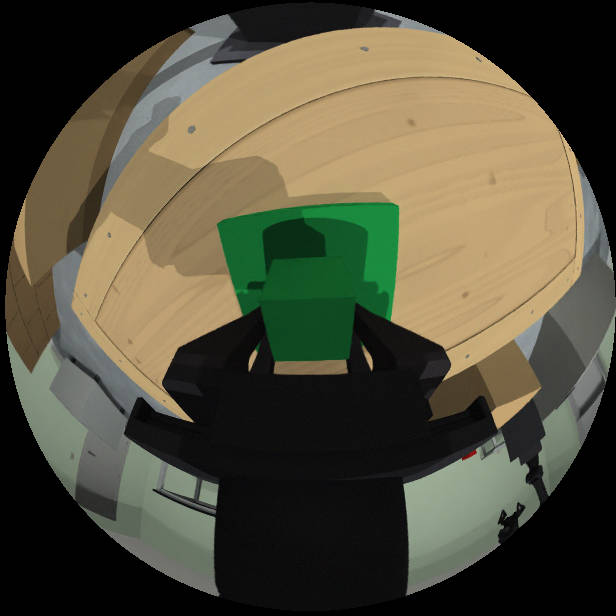

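Call:
execute_actions --actions '[{"arm1":{"joints":{"joint2_rad":2.79,"gripper_m":0.093}},"arm2":{"joints":{"joint2_rad":2.728,"gripper_m":0.093}},"arm3":{"joints":{"joint2_rad":2.615}},"arm5":{"joints":{"joint1_rad":-0.3}}}]' --cameras '[]'

Call:
execute_actions --actions '[{"arm1":{"joints":{"joint2_rad":2.0,"joint3_rad":1.7,"joint4_rad":-1.27}},"arm2":{"joints":{"joint2_rad":2.2,"joint3_rad":1.7,"joint4_rad":-1.07}},"arm3":{"joints":{"joint2_rad":2.64}},"arm5":{"joints":{"joint1_rad":-1.3}}}]' --cameras '["arm3_cam_wrist","room_b"]'

Scene clock: 645.50 s.
Joint torques (N m, as the arm reports them, + toward a larger angle): arm1=[ -0.39 -21.96   9.2    0.87  -0.02   0.03] | arm2=[ -3.24 -26.05  11.33   0.33   0.03   0.24] | arm3=[ -0.55 -20.2    6.18   0.37   0.07  -0.1 ] | arm4=[  0.64 -10.94   9.04   0.61  -0.01   0.08] | arm5=[ 0.12 -8.61  8.5   0.28  0.03  0.14] | arm6=[ 2.38 -7.12  8.78  1.11  0.11 -0.13]
Motor temperatures (°C, as the motors report them): arm1=[18 36 31 20 18 17] | arm2=[16 33 26 17 20 17] | arm3=[20 39 32 19 17 19] | arm4=[20 23 34 18 17 16] | arm5=[18 24 27 18 18 16] | arm6=[19 25 31 17 19 18]
arm1.joint_positions: joint1_rad=+0.490 joint2_rad=+2.791 joint3_rad=+2.047 joint4_rad=-0.826 joint5_rad=+0.001 joint6_rad=-0.011 gripper_m=+0.093
arm1.joint_status: all done
arm1.hand: x=+0.9129 y=-0.4743 z=+0.4072 quat_wxyz=(+0.002, -0.244, -0.970, +0.004) (m; scene frame)
arm2.joint_positions: joint1_rad=+1.862 joint2_rad=+2.730 joint3_rad=+1.919 joint4_rad=-0.787 joint5_rad=-0.001 joint6_rad=-0.010 gripper_m=+0.093
arm2.joint_status: all done
arm2.hand: x=-1.3635 y=-0.7991 z=+0.4037 quat_wxyz=(-0.006, +0.956, +0.292, +0.008) (m; scene frame)
arm3.joint_positions: joint1_rad=+0.853 joint2_rad=+2.582 joint3_rad=+1.637 joint4_rad=-0.644 joint5_rad=+0.000 joint6_rad=+0.012 gripper_m=+0.038
arm3.joint_status: all done
arm3.hand: x=+0.6907 y=+0.3362 z=+0.4048 quat_wxyz=(+0.003, -0.898, -0.439, -0.005) (m; scene frame)
arm4.joint_positions: joint1_rad=-1.203 joint2_rad=+1.301 joint3_rad=+0.990 joint4_rad=-1.282 joint5_rad=+0.000 joint6_rad=-0.008 gripper_m=+0.093
arm4.joint_status: not commanded
arm4.hand: x=+0.8384 y=-1.0237 z=+0.7877 quat_wxyz=(-0.002, -1.000, -0.002, -0.014) (m; scene frame)
arm5.joint_positions: joint1_rad=-0.299 joint2_rad=+1.298 joint3_rad=+1.001 joint4_rad=-1.192 joint5_rad=+0.001 joint6_rad=-0.010 gripper_m=+0.095
arm5.joint_status: all done
arm5.hand: x=-2.1000 y=-0.5775 z=+0.8440 quat_wxyz=(-0.017, +0.829, -0.559, -0.029) (m; scene frame)
arm6.joint_positions: joint1_rad=+1.913 joint2_rad=+1.191 joint3_rad=+0.999 joint4_rad=-1.217 joint5_rad=-0.001 joint6_rad=+0.011 gripper_m=+0.093
arm6.joint_status: not commanded
arm6.hand: x=+0.4593 y=+1.4504 z=+0.8670 quat_wxyz=(-0.077, -0.418, -0.905, +0.027) (m; scene frame)
pictures: none
No camera images: the call's "cameras" was empty. Leave "cameras" out to get every camera's image.

Scene clock: 647.20 s.
Joint torques (N m, as the arm reports them, + toward a larger angle): arm1=[ -0.38 -16.26   8.96  -0.5   -0.02   0.02] | arm2=[ -3.29 -24.35   9.55  -0.04   0.03   0.24] | arm3=[ -0.68 -17.95   6.14   0.36   0.05  -0.12] | arm4=[  0.67 -10.94   9.05   0.63  -0.01   0.08] | arm5=[-0.21 -8.6   8.52  0.28  0.05  0.14] | arm6=[ 2.58 -7.02  8.79  1.1   0.11 -0.13]
Motor temperatures (°C, as the motors report them): arm1=[18 36 31 20 18 17] | arm2=[16 33 26 17 20 17] | arm3=[20 39 31 19 17 19] | arm4=[20 23 34 18 17 16] | arm5=[18 24 27 18 18 16] | arm6=[19 25 31 17 19 18]
arm1.joint_positions: joint1_rad=+0.490 joint2_rad=+1.975 joint3_rad=+1.707 joint4_rad=-1.253 joint5_rad=+0.001 joint6_rad=-0.011 gripper_m=+0.093
arm1.joint_status: all done
arm1.hand: x=+0.8558 y=-0.4394 z=+0.8204 quat_wxyz=(-0.022, -0.244, -0.970, +0.010) (m; scene frame)
arm2.joint_positions: joint1_rad=+1.862 joint2_rad=+2.208 joint3_rad=+1.700 joint4_rad=-1.064 joint5_rad=-0.001 joint6_rad=-0.010 gripper_m=+0.093
arm2.joint_status: all done
arm2.hand: x=-1.3461 y=-0.7899 z=+0.6690 quat_wxyz=(-0.002, +0.956, +0.292, -0.005) (m; scene frame)
arm3.joint_positions: joint1_rad=+0.853 joint2_rad=+2.584 joint3_rad=+1.637 joint4_rad=-0.644 joint5_rad=+0.000 joint6_rad=+0.012 gripper_m=+0.038
arm3.joint_status: all done
arm3.hand: x=+0.6910 y=+0.3366 z=+0.4041 quat_wxyz=(+0.004, -0.898, -0.439, -0.006) (m; scene frame)
arm4.joint_positions: joint1_rad=-1.203 joint2_rad=+1.301 joint3_rad=+0.990 joint4_rad=-1.282 joint5_rad=+0.000 joint6_rad=-0.008 gripper_m=+0.093
arm4.joint_status: not commanded
arm4.hand: x=+0.8384 y=-1.0237 z=+0.7877 quat_wxyz=(-0.002, -1.000, -0.002, -0.014) (m; scene frame)
arm5.joint_positions: joint1_rad=-1.298 joint2_rad=+1.298 joint3_rad=+1.001 joint4_rad=-1.192 joint5_rad=+0.001 joint6_rad=-0.010 gripper_m=+0.095
arm5.joint_status: all done
arm5.hand: x=-1.7479 y=-0.6224 z=+0.8450 quat_wxyz=(-0.033, +0.460, -0.887, -0.011) (m; scene frame)
arm6.joint_positions: joint1_rad=+1.913 joint2_rad=+1.191 joint3_rad=+0.999 joint4_rad=-1.217 joint5_rad=-0.001 joint6_rad=+0.011 gripper_m=+0.093
arm6.joint_status: not commanded
arm6.hand: x=+0.4593 y=+1.4504 z=+0.8670 quat_wxyz=(-0.077, -0.418, -0.905, +0.027) (m; scene frame)
pictures: arm3_cam_wrist, room_b
camera_calibration (this result's frames):
arm3_cam_wrist: T_world_to_cam=[[-0.784576, 0.619946, -0.0103968, 0.340546], [0.491462, 0.632021, 0.599178, -0.790231], [0.378029, 0.464991, -0.800548, 0.0279013], [0, 0, 0, 1]] pos_world=[0.645005, 0.275348, 0.499366]
Images, in order (width x height): arm3_cam_wrist 616x616, room_b 672x504.

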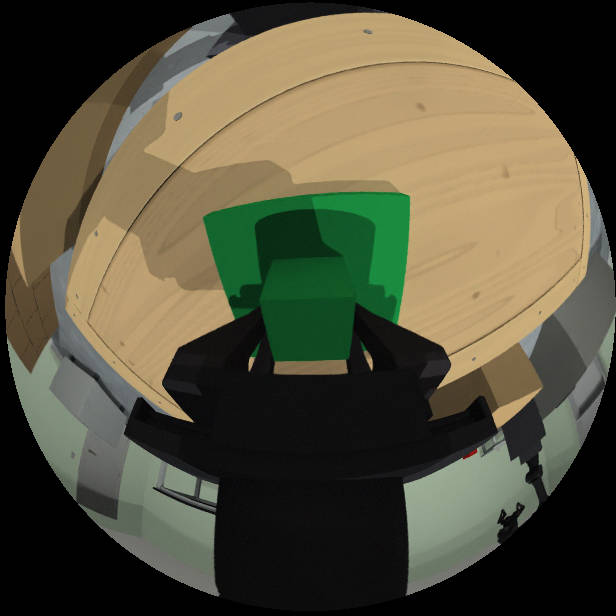

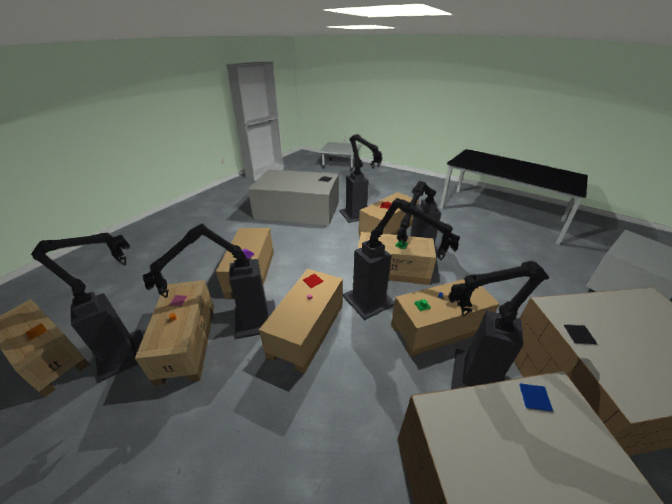

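Call:
execute_actions --actions '[{"arm1":{"joints":{"joint2_rad":0.5,"joint3_rad":1.2,"joint4_rad":-1.5}},"arm2":{"joints":{"joint1_rad":-1.98,"joint2_rad":2.29,"joint3_rad":1.39,"joint4_rad":-0.652,"joint6_rad":-0.69}},"arm3":{"joints":{"joint2_rad":2.58,"gripper_m":0.093}},"arm4":{"joints":{"joint1_rad":-2.32,"joint2_rad":1.6,"joint3_rad":1.2,"joint4_rad":-1.17}}}]' --cameras '["arm2_cam_wrist","arm4_cam_wrist"]'

Scene clock: 672.50 s.
Joint torques (N m, as the arm reports them, + toward a larger angle): arm1=[-0.16  3.67  7.94  0.8  -0.02  0.02] | arm2=[ -1.39 -22.7    6.29   0.06  -0.03  -0.01] | arm3=[ -0.54 -22.99   6.18   0.41   0.06  -0.1 ] | arm4=[  0.46 -17.     9.61   0.29  -0.07   0.08] | arm5=[-0.19 -8.6   8.51  0.27  0.06  0.13] | arm6=[ 2.54 -6.91  8.73  1.11  0.11 -0.13]
Motor temperatures (°C, as the motors report them): arm1=[18 34 31 20 18 17] | arm2=[16 33 25 17 20 17] | arm3=[20 39 30 19 17 19] | arm4=[20 23 35 18 17 16] | arm5=[18 24 27 18 18 16] | arm6=[19 24 31 17 19 18]
arm1.joint_positions: joint1_rad=+0.490 joint2_rad=+0.501 joint3_rad=+1.213 joint4_rad=-1.481 joint5_rad=+0.001 joint6_rad=-0.011 gripper_m=+0.093
arm1.joint_status: all done
arm1.hand: x=+0.4847 y=-0.2320 z=+1.1665 quat_wxyz=(-0.375, -0.224, -0.894, +0.103) (m; scene frame)
arm2.joint_positions: joint1_rad=-1.989 joint2_rad=+2.297 joint3_rad=+1.396 joint4_rad=-0.649 joint5_rad=-0.001 joint6_rad=-0.679 gripper_m=+0.093
arm2.joint_status: all done
arm2.hand: x=-0.2555 y=-0.5131 z=+0.5170 quat_wxyz=(-0.004, +0.272, -0.962, +0.002) (m; scene frame)
arm3.joint_positions: joint1_rad=+0.853 joint2_rad=+2.584 joint3_rad=+1.637 joint4_rad=-0.644 joint5_rad=+0.000 joint6_rad=+0.012 gripper_m=+0.093
arm3.joint_status: all done
arm3.hand: x=+0.6910 y=+0.3366 z=+0.4041 quat_wxyz=(+0.004, -0.898, -0.439, -0.006) (m; scene frame)
arm4.joint_positions: joint1_rad=-2.322 joint2_rad=+1.611 joint3_rad=+1.178 joint4_rad=-1.173 joint5_rad=+0.001 joint6_rad=-0.008 gripper_m=+0.093
arm4.joint_status: all done
arm4.hand: x=+0.9919 y=-0.6260 z=+0.7360 quat_wxyz=(-0.009, -0.849, +0.529, -0.019) (m; scene frame)
arm5.joint_positions: joint1_rad=-1.298 joint2_rad=+1.298 joint3_rad=+1.001 joint4_rad=-1.192 joint5_rad=+0.001 joint6_rad=-0.010 gripper_m=+0.095
arm5.joint_status: not commanded
arm5.hand: x=-1.7479 y=-0.6224 z=+0.8450 quat_wxyz=(-0.033, +0.460, -0.887, -0.011) (m; scene frame)
arm6.joint_positions: joint1_rad=+1.913 joint2_rad=+1.191 joint3_rad=+0.999 joint4_rad=-1.217 joint5_rad=-0.001 joint6_rad=+0.011 gripper_m=+0.093
arm6.joint_status: not commanded
arm6.hand: x=+0.4593 y=+1.4504 z=+0.8670 quat_wxyz=(-0.077, -0.418, -0.905, +0.027) (m; scene frame)
pictures: arm2_cam_wrist, arm4_cam_wrist
camera_calibration (this result's frames):
arm2_cam_wrist: T_world_to_cam=[[0.528293, -0.849015, 0.00893315, -0.308453], [-0.683877, -0.419255, 0.597108, -0.69171], [-0.503209, -0.321557, -0.802111, 0.247737], [0, 0, 0, 1]] pos_world=[-0.185427, -0.472222, 0.614493]
arm4_cam_wrist: T_world_to_cam=[[0.899727, 0.436453, -0.000130887, -0.624568], [0.33978, -0.700252, 0.627851, -1.23108], [0.273936, -0.564939, -0.778334, 0.0697136], [0, 0, 0, 1]] pos_world=[0.96114, -0.550086, 0.827112]
Images, in order (width x height): arm2_cam_wrist 616x616, arm4_cam_wrist 616x616.

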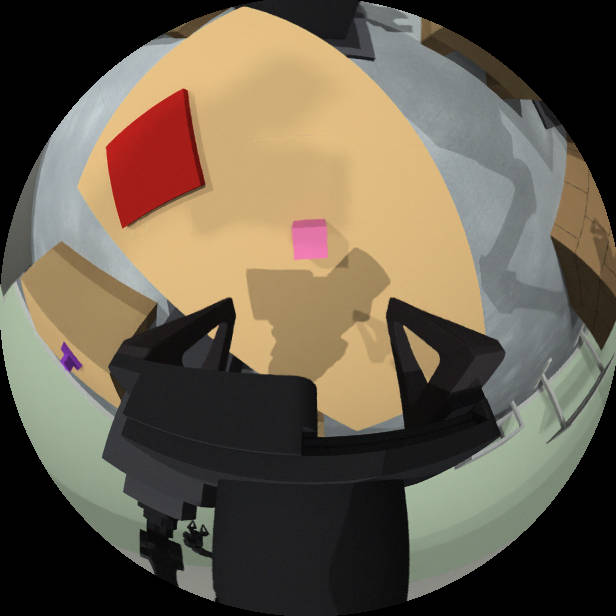

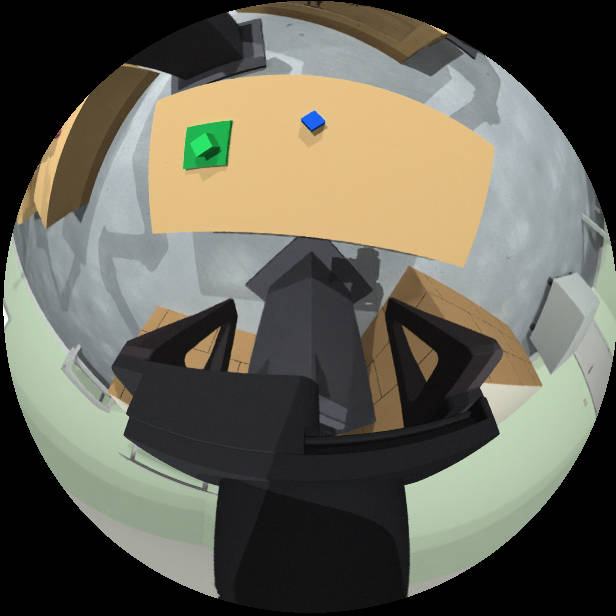

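Call:
execute_actions --actions '[{"arm2":{"joints":{"joint1_rad":-1.968,"joint2_rad":2.505,"joint3_rad":1.49,"joint4_rad":-0.52}},"arm3":{"joints":{"joint2_rad":1.7,"joint4_rad":-1.5}},"arm4":{"joints":{"joint2_rad":2.40,"joint3_rad":1.625,"joint4_rad":-0.765,"joint6_rad":-0.62}},"arm5":{"joints":{"joint1_rad":-2.06,"joint2_rad":2.42,"joint3_rad":1.62,"joint4_rad":-0.74,"joint6_rad":-0.41}}}]' --cameras '["arm2_cam_wrist","arm3_cam_wrist","arm4_cam_wrist","arm5_cam_wrist"]'

Scene clock: 690.10 s.
Joint torques (N m, as the arm reports them, + toward a larger angle): arm1=[-0.2   3.72  7.93  0.8  -0.03  0.02] | arm2=[ -0.83 -24.14   7.1    0.3   -0.02   0.01] | arm3=[ -0.73 -14.6    9.09   0.02   0.05  -0.12] | arm4=[  0.36 -25.37   8.33   0.53  -0.13  -0.1 ] | arm5=[ -0.45 -21.13   7.69   0.36  -0.01  -0.06] | arm6=[ 2.55 -7.05  8.79  1.12  0.11 -0.13]
Motor temperatures (°C, as the motors report them): arm1=[18 31 30 20 18 17] | arm2=[16 33 23 17 20 17] | arm3=[20 41 31 19 17 19] | arm4=[20 24 35 18 17 16] | arm5=[18 25 27 18 18 16] | arm6=[19 24 32 17 19 18]
arm1.joint_positions: joint1_rad=+0.490 joint2_rad=+0.501 joint3_rad=+1.213 joint4_rad=-1.481 joint5_rad=+0.001 joint6_rad=-0.011 gripper_m=+0.093
arm1.joint_status: not commanded
arm1.hand: x=+0.4847 y=-0.2320 z=+1.1665 quat_wxyz=(-0.375, -0.224, -0.894, +0.103) (m; scene frame)
arm2.joint_positions: joint1_rad=-1.983 joint2_rad=+2.520 joint3_rad=+1.476 joint4_rad=-0.526 joint5_rad=-0.001 joint6_rad=-0.680 gripper_m=+0.093
arm2.joint_status: all done
arm2.hand: x=-0.2616 y=-0.5094 z=+0.4130 quat_wxyz=(+0.006, +0.275, -0.961, -0.002) (m; scene frame)
arm3.joint_positions: joint1_rad=+0.853 joint2_rad=+1.686 joint3_rad=+1.641 joint4_rad=-1.492 joint5_rad=+0.000 joint6_rad=+0.012 gripper_m=+0.093
arm3.joint_status: all done
arm3.hand: x=+0.7386 y=+0.3980 z=+0.9220 quat_wxyz=(-0.009, -0.898, -0.439, +0.018) (m; scene frame)
arm4.joint_positions: joint1_rad=-2.322 joint2_rad=+2.398 joint3_rad=+1.600 joint4_rad=-0.773 joint5_rad=+0.001 joint6_rad=-0.609 gripper_m=+0.093
arm4.joint_status: all done
arm4.hand: x=+0.9201 y=-0.4739 z=+0.4520 quat_wxyz=(-0.001, -0.967, +0.254, -0.004) (m; scene frame)
arm5.joint_positions: joint1_rad=-2.056 joint2_rad=+2.432 joint3_rad=+1.596 joint4_rad=-0.738 joint5_rad=+0.001 joint6_rad=-0.398 gripper_m=+0.095
arm5.joint_status: all done
arm5.hand: x=-1.3670 y=-0.8150 z=+0.4883 quat_wxyz=(+0.004, +0.289, -0.957, +0.008) (m; scene frame)
arm6.joint_positions: joint1_rad=+1.913 joint2_rad=+1.191 joint3_rad=+0.999 joint4_rad=-1.217 joint5_rad=-0.001 joint6_rad=+0.011 gripper_m=+0.093
arm6.joint_status: not commanded
arm6.hand: x=+0.4593 y=+1.4504 z=+0.8670 quat_wxyz=(-0.077, -0.418, -0.905, +0.027) (m; scene frame)
pictures: arm2_cam_wrist, arm3_cam_wrist, arm4_cam_wrist, arm5_cam_wrist
camera_calibration (this result's frames):
arm2_cam_wrist: T_world_to_cam=[[0.533175, -0.845995, -0.004138, -0.292977], [-0.669137, -0.424696, 0.609827, -0.636356], [-0.517668, -0.322376, -0.792524, 0.154287], [0, 0, 0, 1]] pos_world=[-0.189731, -0.468377, 0.509131]
arm3_cam_wrist: T_world_to_cam=[[-0.784986, 0.619408, -0.0114121, 0.346686], [0.510454, 0.657126, 0.554637, -1.14566], [0.351046, 0.429557, -0.832014, 0.45894], [0, 0, 0, 1]] pos_world=[0.695843, 0.340964, 1.02123]
arm4_cam_wrist: T_world_to_cam=[[0.495974, 0.868324, -0.0047737, -0.0480923], [0.69502, -0.393678, 0.601636, -1.09158], [0.520536, -0.301714, -0.798756, -0.138587], [0, 0, 0, 1]] pos_world=[0.854664, -0.429786, 0.54581]
arm5_cam_wrist: T_world_to_cam=[[0.545922, -0.837588, 0.0203912, 0.058074], [-0.678538, -0.427718, 0.597196, -1.56216], [-0.491483, -0.339859, -0.801836, -0.433794], [0, 0, 0, 1]] pos_world=[-1.30489, -0.766952, 0.583903]
Images, in order (width x height): arm2_cam_wrist 616x616, arm3_cam_wrist 616x616, arm4_cam_wrist 616x616, arm5_cam_wrist 616x616.

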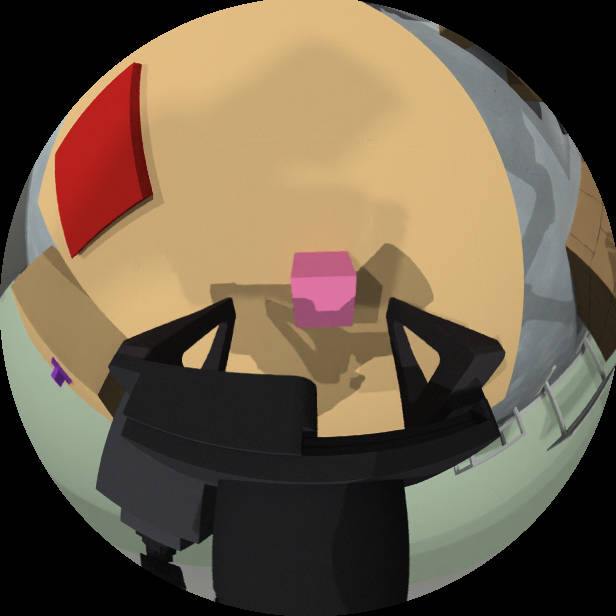

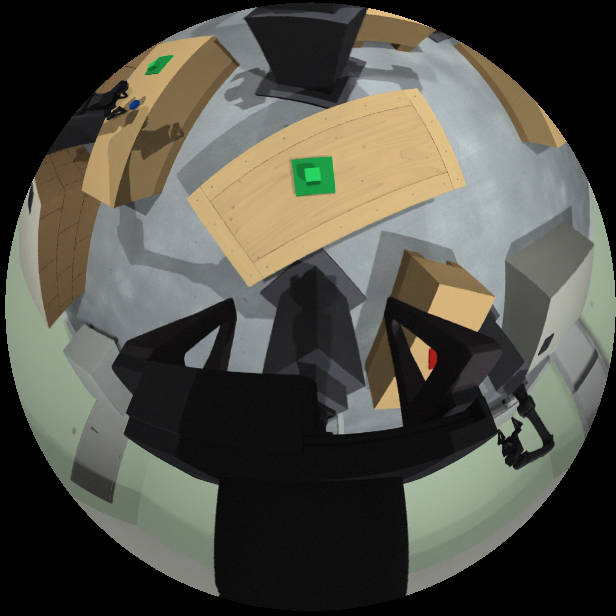

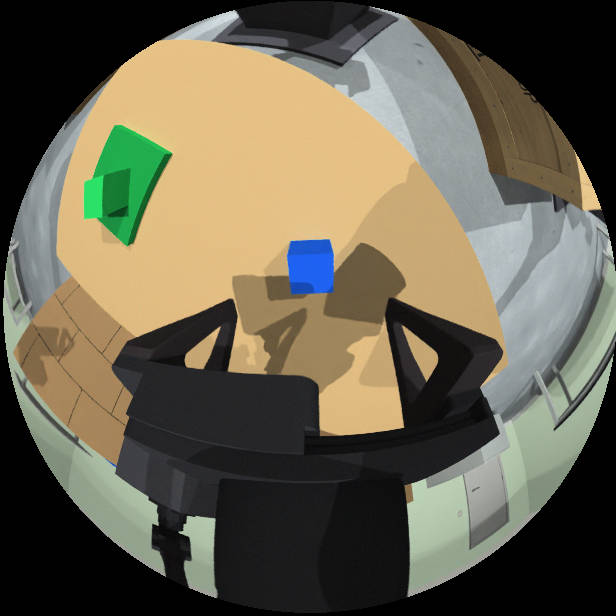

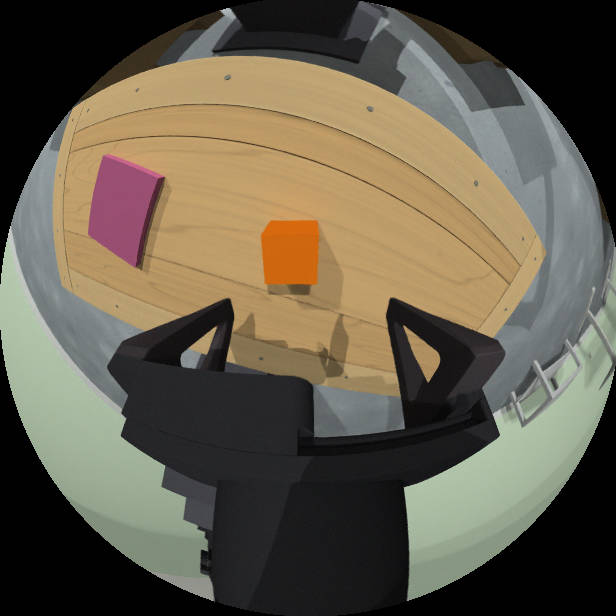

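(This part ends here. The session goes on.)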